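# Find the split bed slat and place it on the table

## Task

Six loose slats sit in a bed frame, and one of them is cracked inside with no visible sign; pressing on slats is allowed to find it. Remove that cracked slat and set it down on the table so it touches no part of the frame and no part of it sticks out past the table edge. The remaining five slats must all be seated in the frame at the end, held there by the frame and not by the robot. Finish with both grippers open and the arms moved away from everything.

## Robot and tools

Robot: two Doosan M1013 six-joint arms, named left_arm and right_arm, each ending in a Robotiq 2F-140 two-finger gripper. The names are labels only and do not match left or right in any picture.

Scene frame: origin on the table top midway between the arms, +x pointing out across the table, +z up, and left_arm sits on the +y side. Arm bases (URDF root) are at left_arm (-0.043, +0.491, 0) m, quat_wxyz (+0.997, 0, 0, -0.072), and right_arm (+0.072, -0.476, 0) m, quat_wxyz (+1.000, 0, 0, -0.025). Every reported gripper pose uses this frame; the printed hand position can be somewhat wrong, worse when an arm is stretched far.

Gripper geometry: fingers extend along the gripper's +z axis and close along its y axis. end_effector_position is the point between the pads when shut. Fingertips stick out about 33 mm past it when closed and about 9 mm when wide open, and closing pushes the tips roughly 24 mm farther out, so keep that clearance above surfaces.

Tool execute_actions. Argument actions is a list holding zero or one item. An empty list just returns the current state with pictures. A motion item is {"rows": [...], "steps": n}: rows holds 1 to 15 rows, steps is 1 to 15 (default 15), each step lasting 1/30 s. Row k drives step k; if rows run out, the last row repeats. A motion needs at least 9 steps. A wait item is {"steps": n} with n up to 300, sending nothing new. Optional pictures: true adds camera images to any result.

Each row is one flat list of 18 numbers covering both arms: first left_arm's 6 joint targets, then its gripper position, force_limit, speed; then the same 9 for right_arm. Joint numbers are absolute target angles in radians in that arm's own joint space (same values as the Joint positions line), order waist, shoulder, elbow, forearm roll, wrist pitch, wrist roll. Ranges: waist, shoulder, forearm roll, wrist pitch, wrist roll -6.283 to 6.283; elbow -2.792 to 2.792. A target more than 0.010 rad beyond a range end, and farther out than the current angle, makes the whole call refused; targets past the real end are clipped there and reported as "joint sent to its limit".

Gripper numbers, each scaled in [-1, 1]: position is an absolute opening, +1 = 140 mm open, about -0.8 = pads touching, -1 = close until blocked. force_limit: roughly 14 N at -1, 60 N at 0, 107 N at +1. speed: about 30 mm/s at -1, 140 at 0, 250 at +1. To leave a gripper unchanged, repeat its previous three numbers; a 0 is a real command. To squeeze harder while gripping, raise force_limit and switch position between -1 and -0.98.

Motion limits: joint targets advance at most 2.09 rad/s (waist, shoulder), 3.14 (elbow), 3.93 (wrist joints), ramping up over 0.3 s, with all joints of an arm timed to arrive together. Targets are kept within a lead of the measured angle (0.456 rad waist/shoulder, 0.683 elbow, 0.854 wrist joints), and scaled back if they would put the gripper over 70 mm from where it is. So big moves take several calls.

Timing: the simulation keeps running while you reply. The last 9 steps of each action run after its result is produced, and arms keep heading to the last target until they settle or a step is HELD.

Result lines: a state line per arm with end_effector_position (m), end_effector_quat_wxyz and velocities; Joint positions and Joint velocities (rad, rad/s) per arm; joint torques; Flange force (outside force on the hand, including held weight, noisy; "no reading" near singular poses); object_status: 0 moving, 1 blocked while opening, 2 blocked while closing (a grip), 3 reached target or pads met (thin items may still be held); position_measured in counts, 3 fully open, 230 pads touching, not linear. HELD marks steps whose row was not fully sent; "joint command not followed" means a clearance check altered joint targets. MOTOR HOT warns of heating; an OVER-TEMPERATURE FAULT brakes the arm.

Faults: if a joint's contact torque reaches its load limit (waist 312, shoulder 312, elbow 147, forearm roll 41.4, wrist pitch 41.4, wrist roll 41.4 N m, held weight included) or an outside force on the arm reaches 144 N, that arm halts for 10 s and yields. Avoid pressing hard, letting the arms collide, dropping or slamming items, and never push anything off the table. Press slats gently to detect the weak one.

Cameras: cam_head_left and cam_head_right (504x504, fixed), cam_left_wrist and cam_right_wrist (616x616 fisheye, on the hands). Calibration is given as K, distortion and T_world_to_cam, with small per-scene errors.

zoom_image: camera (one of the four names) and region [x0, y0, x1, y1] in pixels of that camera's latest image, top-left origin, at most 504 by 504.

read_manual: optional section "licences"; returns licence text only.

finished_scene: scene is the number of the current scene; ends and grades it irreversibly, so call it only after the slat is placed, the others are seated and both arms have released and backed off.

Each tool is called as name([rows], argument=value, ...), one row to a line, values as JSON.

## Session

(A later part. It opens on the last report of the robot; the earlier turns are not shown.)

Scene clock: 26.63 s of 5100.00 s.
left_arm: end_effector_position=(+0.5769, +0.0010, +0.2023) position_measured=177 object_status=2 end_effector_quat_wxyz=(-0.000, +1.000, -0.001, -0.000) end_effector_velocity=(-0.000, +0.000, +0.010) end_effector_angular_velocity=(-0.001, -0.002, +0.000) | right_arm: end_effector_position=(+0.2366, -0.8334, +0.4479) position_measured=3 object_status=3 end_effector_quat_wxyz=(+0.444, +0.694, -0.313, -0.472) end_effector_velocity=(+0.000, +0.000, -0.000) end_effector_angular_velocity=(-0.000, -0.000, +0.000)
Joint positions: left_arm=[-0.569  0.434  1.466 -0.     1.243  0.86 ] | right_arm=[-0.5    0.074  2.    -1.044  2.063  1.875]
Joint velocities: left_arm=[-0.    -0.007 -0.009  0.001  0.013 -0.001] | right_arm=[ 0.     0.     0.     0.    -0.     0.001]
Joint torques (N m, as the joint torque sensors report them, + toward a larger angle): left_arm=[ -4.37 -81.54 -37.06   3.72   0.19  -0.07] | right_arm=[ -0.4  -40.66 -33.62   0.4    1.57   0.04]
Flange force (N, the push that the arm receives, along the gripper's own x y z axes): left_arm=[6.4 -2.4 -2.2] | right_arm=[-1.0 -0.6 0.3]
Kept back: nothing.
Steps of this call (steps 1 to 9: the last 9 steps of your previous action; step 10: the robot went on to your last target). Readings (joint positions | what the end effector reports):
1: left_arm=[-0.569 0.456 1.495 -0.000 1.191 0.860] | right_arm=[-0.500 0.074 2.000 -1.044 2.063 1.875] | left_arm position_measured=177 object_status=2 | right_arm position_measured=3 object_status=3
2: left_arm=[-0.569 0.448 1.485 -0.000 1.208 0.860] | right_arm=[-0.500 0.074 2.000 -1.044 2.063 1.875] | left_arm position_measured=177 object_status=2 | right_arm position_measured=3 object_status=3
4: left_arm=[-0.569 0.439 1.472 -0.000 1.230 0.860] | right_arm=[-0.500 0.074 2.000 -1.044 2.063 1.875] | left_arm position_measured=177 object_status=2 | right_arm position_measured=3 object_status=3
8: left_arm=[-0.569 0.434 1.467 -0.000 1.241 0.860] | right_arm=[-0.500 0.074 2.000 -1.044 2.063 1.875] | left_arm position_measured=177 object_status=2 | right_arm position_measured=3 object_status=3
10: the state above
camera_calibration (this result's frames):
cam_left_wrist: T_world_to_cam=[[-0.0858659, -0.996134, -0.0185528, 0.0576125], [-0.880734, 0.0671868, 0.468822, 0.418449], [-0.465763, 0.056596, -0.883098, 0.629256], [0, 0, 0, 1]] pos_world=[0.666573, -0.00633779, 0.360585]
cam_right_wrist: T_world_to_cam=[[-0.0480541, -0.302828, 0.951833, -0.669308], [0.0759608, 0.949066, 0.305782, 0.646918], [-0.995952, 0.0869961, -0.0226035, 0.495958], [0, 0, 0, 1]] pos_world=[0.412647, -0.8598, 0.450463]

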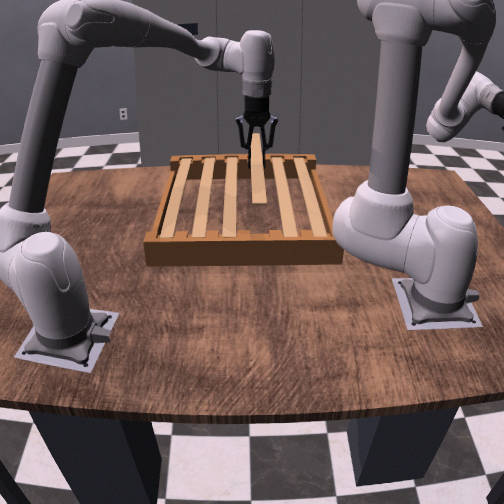

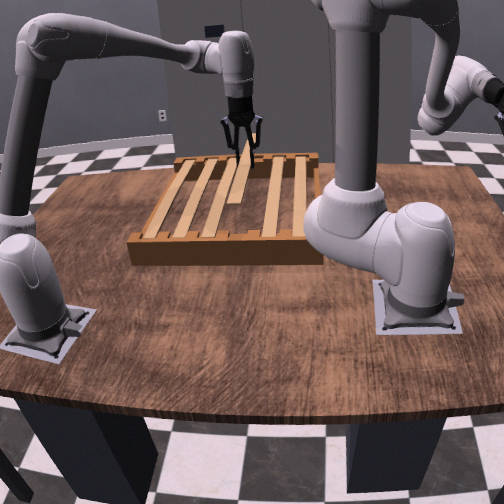

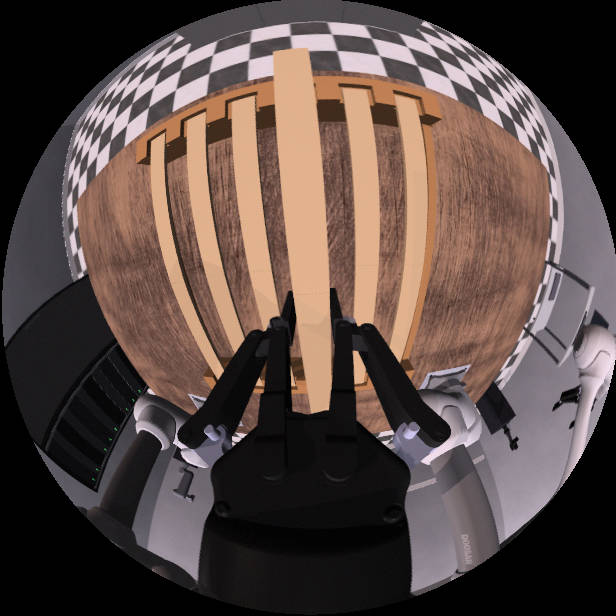

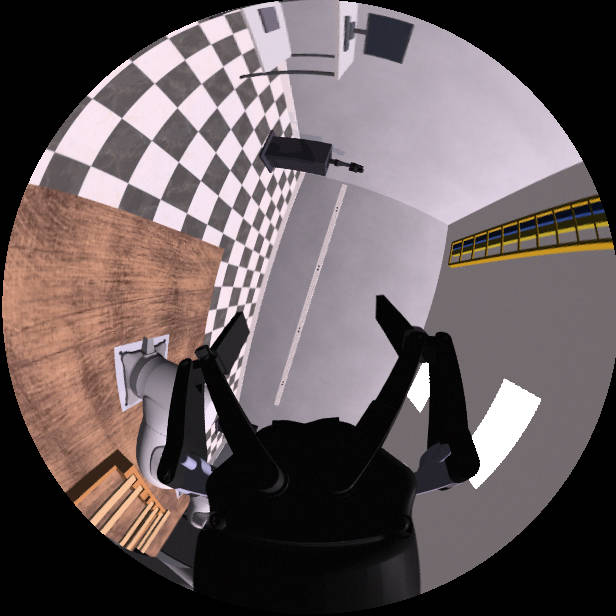

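execute_actions([
  {"rows":[[0.1,0.1058,1.9018,0,1.134,1.527,-1,0,0,-0.5,0.074,2.0,-1.044,2.063,1.875,1,0,0]]},
])

execute_actions([
  {"steps":40},
])

execute_actions([
  {"rows":[[0.1,0.2626,2.0527,0,0.8263,1.527,-1,0,0,-0.5,0.074,2.0,-1.044,2.063,1.875,1,0,0]]},
])

execute_actions([
  {"steps":20},
])

execute_actions([
  {"rows":[[0.1,0.2675,2.0555,0,0.8186,1.527,-1,0,0,-0.5,0.074,2.0,-1.044,2.063,1.875,1,0,0]]},
])

execute_actions([
  {"rows":[[0.1,0.2675,2.0555,0,0.8186,1.527,0.3,0,0,-0.5,0.074,2.0,-1.044,2.063,1.875,1,0,0]]},
])

execute_actions([
  {"rows":[[0.1,0.1058,1.9018,0,1.134,1.527,0.3,0,0,-0.5,0.074,2.0,-1.044,2.063,1.875,1,0,0]]},
])

execute_actions([
  {"steps":20},
], pictures=true)

Scene clock: 27.67 s of 5100.00 s.
left_arm: end_effector_position=(+0.5843, +0.0570, +0.2065) position_measured=177 object_status=2 end_effector_quat_wxyz=(+0.000, +1.000, -0.015, +0.000) end_effector_velocity=(+0.042, +0.397, +0.014) end_effector_angular_velocity=(+0.003, +0.004, -0.161) | right_arm: end_effector_position=(+0.2366, -0.8334, +0.4479) position_measured=3 object_status=3 end_effector_quat_wxyz=(+0.444, +0.694, -0.313, -0.472) end_effector_velocity=(+0.000, -0.000, +0.000) end_effector_angular_velocity=(-0.001, -0.002, -0.002)
Joint positions: left_arm=[-0.507  0.389  1.523  0.     1.229  0.949] | right_arm=[-0.5    0.074  2.    -1.044  2.063  1.875]
Joint velocities: left_arm=[ 0.447 -0.297  0.403  0.    -0.101  0.608] | right_arm=[-0.001 -0.    -0.002  0.001 -0.     0.001]
Joint torques (N m, as the joint torque sensors report them, + toward a larger angle): left_arm=[-14.03 -63.16 -34.17   2.83   0.47  -0.57] | right_arm=[  0.25 -40.55 -33.43   0.34   1.48  -0.01]
Flange force (N, the push that the arm receives, along the gripper's own x y z axes): left_arm=[5.2 -4.8 -4.1] | right_arm=[-0.1 0.4 0.9]
Steps of this call (steps 1 to 25: the robot went on to your last target; steps 26 to 31: the first 6 steps of this action). Readings (joint positions | what the end effector reports):
26: left_arm=[-0.569 0.433 1.465 0.000 1.244 0.860] | right_arm=[-0.500 0.074 2.000 -1.044 2.063 1.875] | left_arm position_measured=177 object_status=2 | right_arm position_measured=3 object_status=3
27: left_arm=[-0.566 0.431 1.468 0.000 1.243 0.865] | right_arm=[-0.500 0.074 2.000 -1.044 2.063 1.875] | left_arm position_measured=177 object_status=2 | right_arm position_measured=3 object_status=3
29: left_arm=[-0.540 0.412 1.493 -0.000 1.236 0.904] | right_arm=[-0.500 0.074 2.000 -1.044 2.063 1.875] | left_arm position_measured=177 object_status=2 | right_arm position_measured=3 object_status=3
31: the state above

Scene clock: 29.00 s of 5100.00 s.
left_arm: end_effector_position=(+0.5306, +0.4997, +0.2001) position_measured=177 object_status=2 end_effector_quat_wxyz=(+0.000, +1.000, -0.000, -0.000) end_effector_velocity=(-0.006, +0.012, -0.001) end_effector_angular_velocity=(-0.000, -0.000, +0.002) | right_arm: end_effector_position=(+0.2366, -0.8334, +0.4479) position_measured=3 object_status=3 end_effector_quat_wxyz=(+0.444, +0.694, -0.313, -0.472) end_effector_velocity=(+0.000, -0.001, +0.001) end_effector_angular_velocity=(-0.002, -0.000, +0.001)
Joint positions: left_arm=[ 0.098  0.107  1.901 -0.     1.134  1.526] | right_arm=[-0.5    0.074  2.    -1.044  2.063  1.875]
Joint velocities: left_arm=[ 0.02  -0.008  0.011 -0.    -0.003  0.018] | right_arm=[-0.     0.    -0.001 -0.002 -0.    -0.   ]
Joint torques (N m, as the joint torque sensors report them, + toward a larger angle): left_arm=[ -5.56 -50.19 -36.03   3.67   0.68  -0.11] | right_arm=[ -0.95 -40.7  -33.52   0.31   1.53   0.13]
Flange force (N, the push that the arm receives, along the gripper's own x y z axes): left_arm=[7.1 -8.2 0.4] | right_arm=[-1.4 -0.7 -0.7]
Kept back: nothing.
Steps of this call (steps 1 to 9: the last 9 steps of your previous action; steps 10 to 40: the robot went on to your last target). Readings (joint positions | what the end effector reports):
1: left_arm=[-0.492 0.379 1.536 0.000 1.225 0.969] | right_arm=[-0.500 0.074 2.000 -1.044 2.063 1.875] | left_arm position_measured=177 object_status=2 | right_arm position_measured=3 object_status=3
2: left_arm=[-0.477 0.370 1.549 0.000 1.222 0.989] | right_arm=[-0.500 0.074 2.000 -1.044 2.063 1.875] | left_arm position_measured=177 object_status=2 | right_arm position_measured=3 object_status=3
4: left_arm=[-0.446 0.351 1.574 0.000 1.216 1.026] | right_arm=[-0.500 0.074 2.000 -1.044 2.063 1.875] | left_arm position_measured=177 object_status=2 | right_arm position_measured=3 object_status=3
8: left_arm=[-0.383 0.317 1.620 0.000 1.204 1.096] | right_arm=[-0.500 0.074 2.000 -1.044 2.063 1.875] | left_arm position_measured=177 object_status=2 | right_arm position_measured=3 object_status=3
40: the state above

Scene clock: 29.20 s of 5100.00 s.
left_arm: end_effector_position=(+0.5355, +0.5000, +0.1418) position_measured=177 object_status=2 end_effector_quat_wxyz=(+0.000, +1.000, -0.000, -0.000) end_effector_velocity=(+0.020, +0.001, -0.392) end_effector_angular_velocity=(-0.000, -0.007, +0.001) | right_arm: end_effector_position=(+0.2366, -0.8334, +0.4479) position_measured=3 object_status=3 end_effector_quat_wxyz=(+0.444, +0.694, -0.313, -0.472) end_effector_velocity=(-0.001, +0.001, -0.001) end_effector_angular_velocity=(+0.001, +0.002, +0.000)
Joint positions: left_arm=[ 0.099  0.161  1.955 -0.     1.025  1.526] | right_arm=[-0.5    0.074  2.    -1.044  2.063  1.875]
Joint velocities: left_arm=[ 0.003  0.38   0.361  0.    -0.748  0.003] | right_arm=[ 0.001 -0.     0.003  0.001  0.     0.001]
Joint torques (N m, as the joint torque sensors report them, + toward a larger angle): left_arm=[ -3.71 -57.69 -36.2    3.98   0.29   0.  ] | right_arm=[ -1.19 -39.62 -33.31   0.35   1.4    0.14]
Flange force (N, the push that the arm receives, along the gripper's own x y z axes): left_arm=[-0.7 -8.9 -6.8] | right_arm=[-3.2 -0.3 -0.3]
Steps of this call (steps 1 to 6: the first 6 steps of this action). Readings (joint positions | what the end effector reports):
1: left_arm=[0.099 0.106 1.901 -0.000 1.134 1.526] | right_arm=[-0.500 0.074 2.000 -1.044 2.063 1.875] | left_arm position_measured=177 object_status=2 | right_arm position_measured=3 object_status=3
2: left_arm=[0.099 0.108 1.904 -0.000 1.128 1.526] | right_arm=[-0.500 0.074 2.000 -1.044 2.063 1.875] | left_arm position_measured=177 object_status=2 | right_arm position_measured=3 object_status=3
4: left_arm=[0.099 0.133 1.928 -0.000 1.080 1.526] | right_arm=[-0.500 0.074 2.000 -1.044 2.063 1.875] | left_arm position_measured=177 object_status=2 | right_arm position_measured=3 object_status=3
6: the state above

Scene clock: 29.87 s of 5100.00 s.
left_arm: end_effector_position=(+0.5302, +0.5007, +0.0400) position_measured=177 object_status=2 end_effector_quat_wxyz=(+0.000, +1.000, -0.000, +0.000) end_effector_velocity=(-0.002, +0.001, -0.002) end_effector_angular_velocity=(+0.000, +0.003, +0.002) | right_arm: end_effector_position=(+0.2366, -0.8334, +0.4479) position_measured=3 object_status=3 end_effector_quat_wxyz=(+0.444, +0.694, -0.313, -0.472) end_effector_velocity=(-0.001, +0.000, -0.001) end_effector_angular_velocity=(+0.001, +0.000, -0.003)
Joint positions: left_arm=[0.1   0.263 2.053 0.    0.826 1.527] | right_arm=[-0.5    0.074  2.    -1.044  2.063  1.875]
Joint velocities: left_arm=[ 0.002  0.001  0.003  0.    -0.001  0.   ] | right_arm=[-0.002 -0.     0.001  0.001 -0.     0.   ]
Joint torques (N m, as the joint torque sensors report them, + toward a larger angle): left_arm=[ -4.75 -57.02 -28.83   2.88   0.55  -0.26] | right_arm=[ -0.6  -39.75 -33.     0.37   1.55   0.05]
Flange force (N, the push that the arm receives, along the gripper's own x y z axes): left_arm=[2.6 -8.9 -0.6] | right_arm=[-1.6 0.5 0.3]
Kept back: nothing.
Steps of this call (steps 1 to 9: the last 9 steps of your previous action; steps 10 to 20: the robot went on to your last target). Readings (joint positions | what the end effector reports):
1: left_arm=[0.099 0.174 1.967 -0.000 1.000 1.526] | right_arm=[-0.500 0.074 2.000 -1.044 2.063 1.875] | left_arm position_measured=177 object_status=2 | right_arm position_measured=3 object_status=3
2: left_arm=[0.099 0.187 1.980 -0.000 0.974 1.527] | right_arm=[-0.500 0.074 2.000 -1.044 2.063 1.875] | left_arm position_measured=177 object_status=2 | right_arm position_measured=3 object_status=3
4: left_arm=[0.100 0.214 2.006 -0.000 0.922 1.527] | right_arm=[-0.500 0.074 2.000 -1.044 2.063 1.875] | left_arm position_measured=177 object_status=2 | right_arm position_measured=3 object_status=3
8: left_arm=[0.100 0.254 2.044 -0.000 0.844 1.527] | right_arm=[-0.500 0.074 2.000 -1.044 2.063 1.875] | left_arm position_measured=177 object_status=2 | right_arm position_measured=3 object_status=3
20: the state above

Scene clock: 30.07 s of 5100.00 s.
left_arm: end_effector_position=(+0.5301, +0.5007, +0.0366) position_measured=177 object_status=2 end_effector_quat_wxyz=(-0.000, +1.000, -0.000, -0.000) end_effector_velocity=(-0.000, +0.001, -0.007) end_effector_angular_velocity=(-0.000, -0.000, +0.002) | right_arm: end_effector_position=(+0.2366, -0.8334, +0.4479) position_measured=3 object_status=3 end_effector_quat_wxyz=(+0.444, +0.694, -0.313, -0.472) end_effector_velocity=(-0.000, -0.000, -0.000) end_effector_angular_velocity=(+0.000, +0.000, +0.000)
Joint positions: left_arm=[0.1   0.267 2.055 0.    0.82  1.527] | right_arm=[-0.5    0.074  2.    -1.044  2.063  1.875]
Joint velocities: left_arm=[ 0.001  0.009  0.006 -0.    -0.015 -0.001] | right_arm=[-0.  0.  0. -0. -0. -0.]
Joint torques (N m, as the joint torque sensors report them, + toward a larger angle): left_arm=[ -3.92 -58.07 -28.73   2.91   0.74  -0.15] | right_arm=[ -0.41 -40.41 -33.83   0.3    1.56  -0.07]
Flange force (N, the push that the arm receives, along the gripper's own x y z axes): left_arm=[2.8 -7.5 -0.9] | right_arm=[-1.4 -1.1 0.8]
Steps of this call (steps 1 to 6: the first 6 steps of this action). Readings (joint positions | what the end effector reports):
1: left_arm=[0.100 0.263 2.053 0.000 0.826 1.527] | right_arm=[-0.500 0.074 2.000 -1.044 2.063 1.875] | left_arm position_measured=177 object_status=2 | right_arm position_measured=3 object_status=3
2: left_arm=[0.100 0.263 2.053 0.000 0.825 1.527] | right_arm=[-0.500 0.074 2.000 -1.044 2.063 1.875] | left_arm position_measured=177 object_status=2 | right_arm position_measured=3 object_status=3
4: left_arm=[0.100 0.266 2.055 0.000 0.821 1.527] | right_arm=[-0.500 0.074 2.000 -1.044 2.063 1.875] | left_arm position_measured=177 object_status=2 | right_arm position_measured=3 object_status=3
6: the state above

Scene clock: 30.57 s of 5100.00 s.
left_arm: end_effector_position=(+0.5301, +0.5007, +0.0360) position_measured=145 object_status=0 end_effector_quat_wxyz=(-0.000, +1.000, -0.000, +0.000) end_effector_velocity=(+0.001, +0.001, -0.000) end_effector_angular_velocity=(+0.000, -0.000, +0.002) | right_arm: end_effector_position=(+0.2366, -0.8334, +0.4479) position_measured=3 object_status=3 end_effector_quat_wxyz=(+0.444, +0.694, -0.313, -0.472) end_effector_velocity=(+0.000, +0.000, -0.000) end_effector_angular_velocity=(+0.001, -0.001, +0.001)
Joint positions: left_arm=[0.1   0.267 2.055 0.    0.819 1.527] | right_arm=[-0.5    0.074  2.    -1.044  2.063  1.875]
Joint velocities: left_arm=[ 0.001  0.001 -0.001  0.    -0.    -0.001] | right_arm=[ 0.001  0.    -0.001  0.001 -0.    -0.001]
Joint torques (N m, as the joint torque sensors report them, + toward a larger angle): left_arm=[ -5.16 -57.43 -28.34   2.9    0.1   -0.24] | right_arm=[ -1.47 -39.74 -33.85   0.3    1.55   0.09]
Flange force (N, the push that the arm receives, along the gripper's own x y z axes): left_arm=[3.9 -9.7 -1.9] | right_arm=[-3.7 -0.8 -0.5]
Steps of this call (steps 1 to 9: the last 9 steps of your previous action; steps 10 to 15: the first 6 steps of this action). Readings (joint positions | what the end effector reports):
10: left_arm=[0.100 0.267 2.055 0.000 0.819 1.527] | right_arm=[-0.500 0.074 2.000 -1.044 2.063 1.875] | left_arm position_measured=177 object_status=0 | right_arm position_measured=3 object_status=3
11: left_arm=[0.100 0.267 2.055 0.000 0.819 1.527] | right_arm=[-0.500 0.074 2.000 -1.044 2.063 1.875] | left_arm position_measured=177 object_status=0 | right_arm position_measured=3 object_status=3
13: left_arm=[0.100 0.267 2.055 0.000 0.819 1.527] | right_arm=[-0.500 0.074 2.000 -1.044 2.063 1.875] | left_arm position_measured=160 object_status=0 | right_arm position_measured=3 object_status=3
15: the state above

Scene clock: 31.07 s of 5100.00 s.
left_arm: end_effector_position=(+0.5356, +0.5004, +0.0911) position_measured=91 object_status=3 end_effector_quat_wxyz=(+0.000, +1.000, +0.000, -0.000) end_effector_velocity=(+0.017, -0.000, +0.398) end_effector_angular_velocity=(+0.000, +0.001, +0.000) | right_arm: end_effector_position=(+0.2366, -0.8334, +0.4479) position_measured=3 object_status=3 end_effector_quat_wxyz=(+0.444, +0.694, -0.313, -0.472) end_effector_velocity=(-0.000, -0.000, -0.000) end_effector_angular_velocity=(+0.000, -0.000, -0.001)
Joint positions: left_arm=[ 0.1    0.211  2.002 -0.     0.928  1.527] | right_arm=[-0.5    0.074  2.    -1.044  2.063  1.875]
Joint velocities: left_arm=[ 0.001 -0.4   -0.374  0.     0.774  0.001] | right_arm=[-0.001  0.     0.     0.001  0.     0.   ]
Joint torques (N m, as the joint torque sensors report them, + toward a larger angle): left_arm=[ -5.08 -44.69 -24.11   2.39  -0.03  -0.23] | right_arm=[ -0.61 -40.56 -33.72   0.25   1.53   0.08]
Flange force (N, the push that the arm receives, along the gripper's own x y z axes): left_arm=[6.5 -8.0 0.2] | right_arm=[-1.2 -0.7 0.3]
Steps of this call (steps 1 to 9: the last 9 steps of your previous action; steps 10 to 15: the first 6 steps of this action). Readings (joint positions | what the end effector reports):
10: left_arm=[0.100 0.267 2.055 0.000 0.819 1.527] | right_arm=[-0.500 0.074 2.000 -1.044 2.063 1.875] | left_arm position_measured=91 object_status=0 | right_arm position_measured=3 object_status=3
11: left_arm=[0.100 0.266 2.054 -0.000 0.823 1.527] | right_arm=[-0.500 0.074 2.000 -1.044 2.063 1.875] | left_arm position_measured=91 object_status=0 | right_arm position_measured=3 object_status=3
13: left_arm=[0.100 0.242 2.032 -0.000 0.870 1.527] | right_arm=[-0.500 0.074 2.000 -1.044 2.063 1.875] | left_arm position_measured=91 object_status=3 | right_arm position_measured=3 object_status=3
15: the state above

Scene clock: 31.73 s of 5100.00 s.
left_arm: end_effector_position=(+0.5301, +0.5007, +0.1999) position_measured=91 object_status=3 end_effector_quat_wxyz=(-0.000, +1.000, -0.000, -0.000) end_effector_velocity=(+0.001, +0.000, +0.002) end_effector_angular_velocity=(+0.000, -0.001, -0.001) | right_arm: end_effector_position=(+0.2366, -0.8334, +0.4479) position_measured=3 object_status=3 end_effector_quat_wxyz=(+0.444, +0.694, -0.313, -0.472) end_effector_velocity=(-0.001, -0.000, +0.000) end_effector_angular_velocity=(-0.001, +0.001, -0.001)
Joint positions: left_arm=[0.1   0.106 1.902 0.    1.134 1.527] | right_arm=[-0.5    0.074  2.    -1.044  2.063  1.875]
Joint velocities: left_arm=[ 0.    -0.001 -0.002  0.     0.002  0.001] | right_arm=[-0.002 -0.     0.001 -0.001  0.     0.001]
Joint torques (N m, as the joint torque sensors report them, + toward a larger angle): left_arm=[ -4.09 -45.5  -35.44   3.49  -0.16  -0.36] | right_arm=[ -1.75 -39.61 -33.75   0.29   1.67   0.24]
Flange force (N, the push that the arm receives, along the gripper's own x y z axes): left_arm=[-0.3 -7.8 -5.2] | right_arm=[-3.7 -0.9 -0.2]
Kept back: nothing.
Steps of this call (steps 1 to 9: the last 9 steps of your previous action; steps 10 to 20: the robot went on to your last target). Readings (joint positions | what the end effector reports):
1: left_arm=[0.100 0.198 1.990 -0.000 0.954 1.527] | right_arm=[-0.500 0.074 2.000 -1.044 2.063 1.875] | left_arm position_measured=91 object_status=3 | right_arm position_measured=3 object_status=3
2: left_arm=[0.100 0.185 1.977 -0.000 0.980 1.527] | right_arm=[-0.500 0.074 2.000 -1.044 2.063 1.875] | left_arm position_measured=91 object_status=3 | right_arm position_measured=3 object_status=3
4: left_arm=[0.100 0.159 1.952 -0.000 1.031 1.527] | right_arm=[-0.500 0.074 2.000 -1.044 2.063 1.875] | left_arm position_measured=91 object_status=3 | right_arm position_measured=3 object_status=3
8: left_arm=[0.100 0.116 1.912 0.000 1.112 1.527] | right_arm=[-0.500 0.074 2.000 -1.044 2.063 1.875] | left_arm position_measured=91 object_status=3 | right_arm position_measured=3 object_status=3
20: the state above
camera_calibration (this result's frames):
cam_left_wrist: T_world_to_cam=[[-0.0838601, -0.996306, -0.0184862, 0.550292], [-0.880917, 0.0654506, 0.468723, 0.345679], [-0.465782, 0.055592, -0.883152, 0.577595], [0, 0, 0, 1]] pos_world=[0.619696, 0.493525, 0.358249]
cam_right_wrist: T_world_to_cam=[[-0.0480543, -0.302828, 0.951833, -0.669308], [0.0759606, 0.949066, 0.305783, 0.646918], [-0.995952, 0.086996, -0.0226038, 0.495959], [0, 0, 0, 1]] pos_world=[0.412648, -0.8598, 0.450463]

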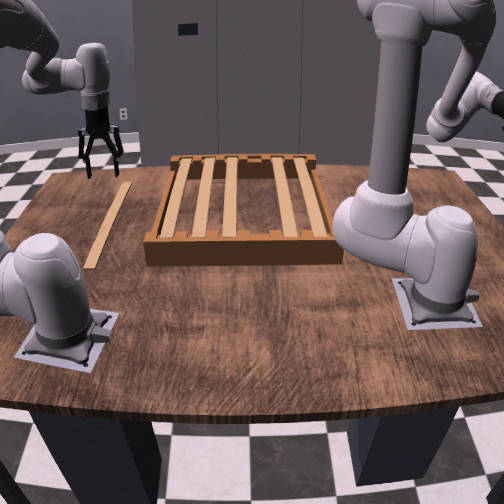

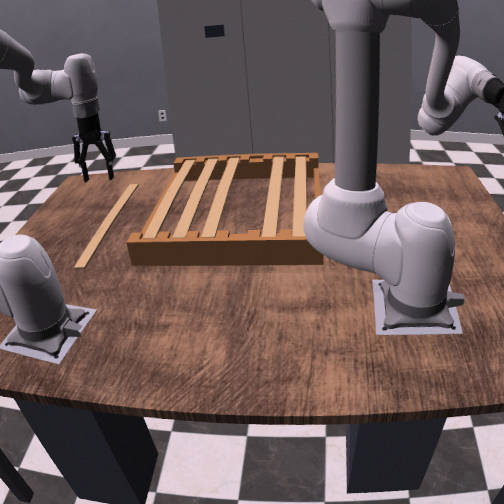

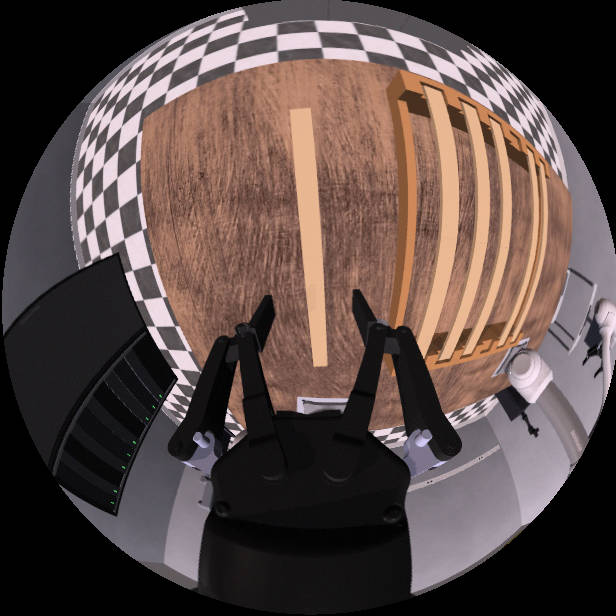

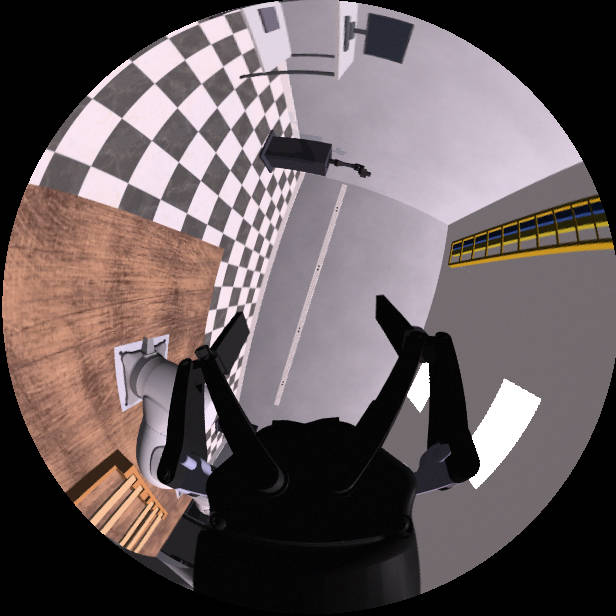

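finished_scene(scene=1)

The scene is finished: the task was done.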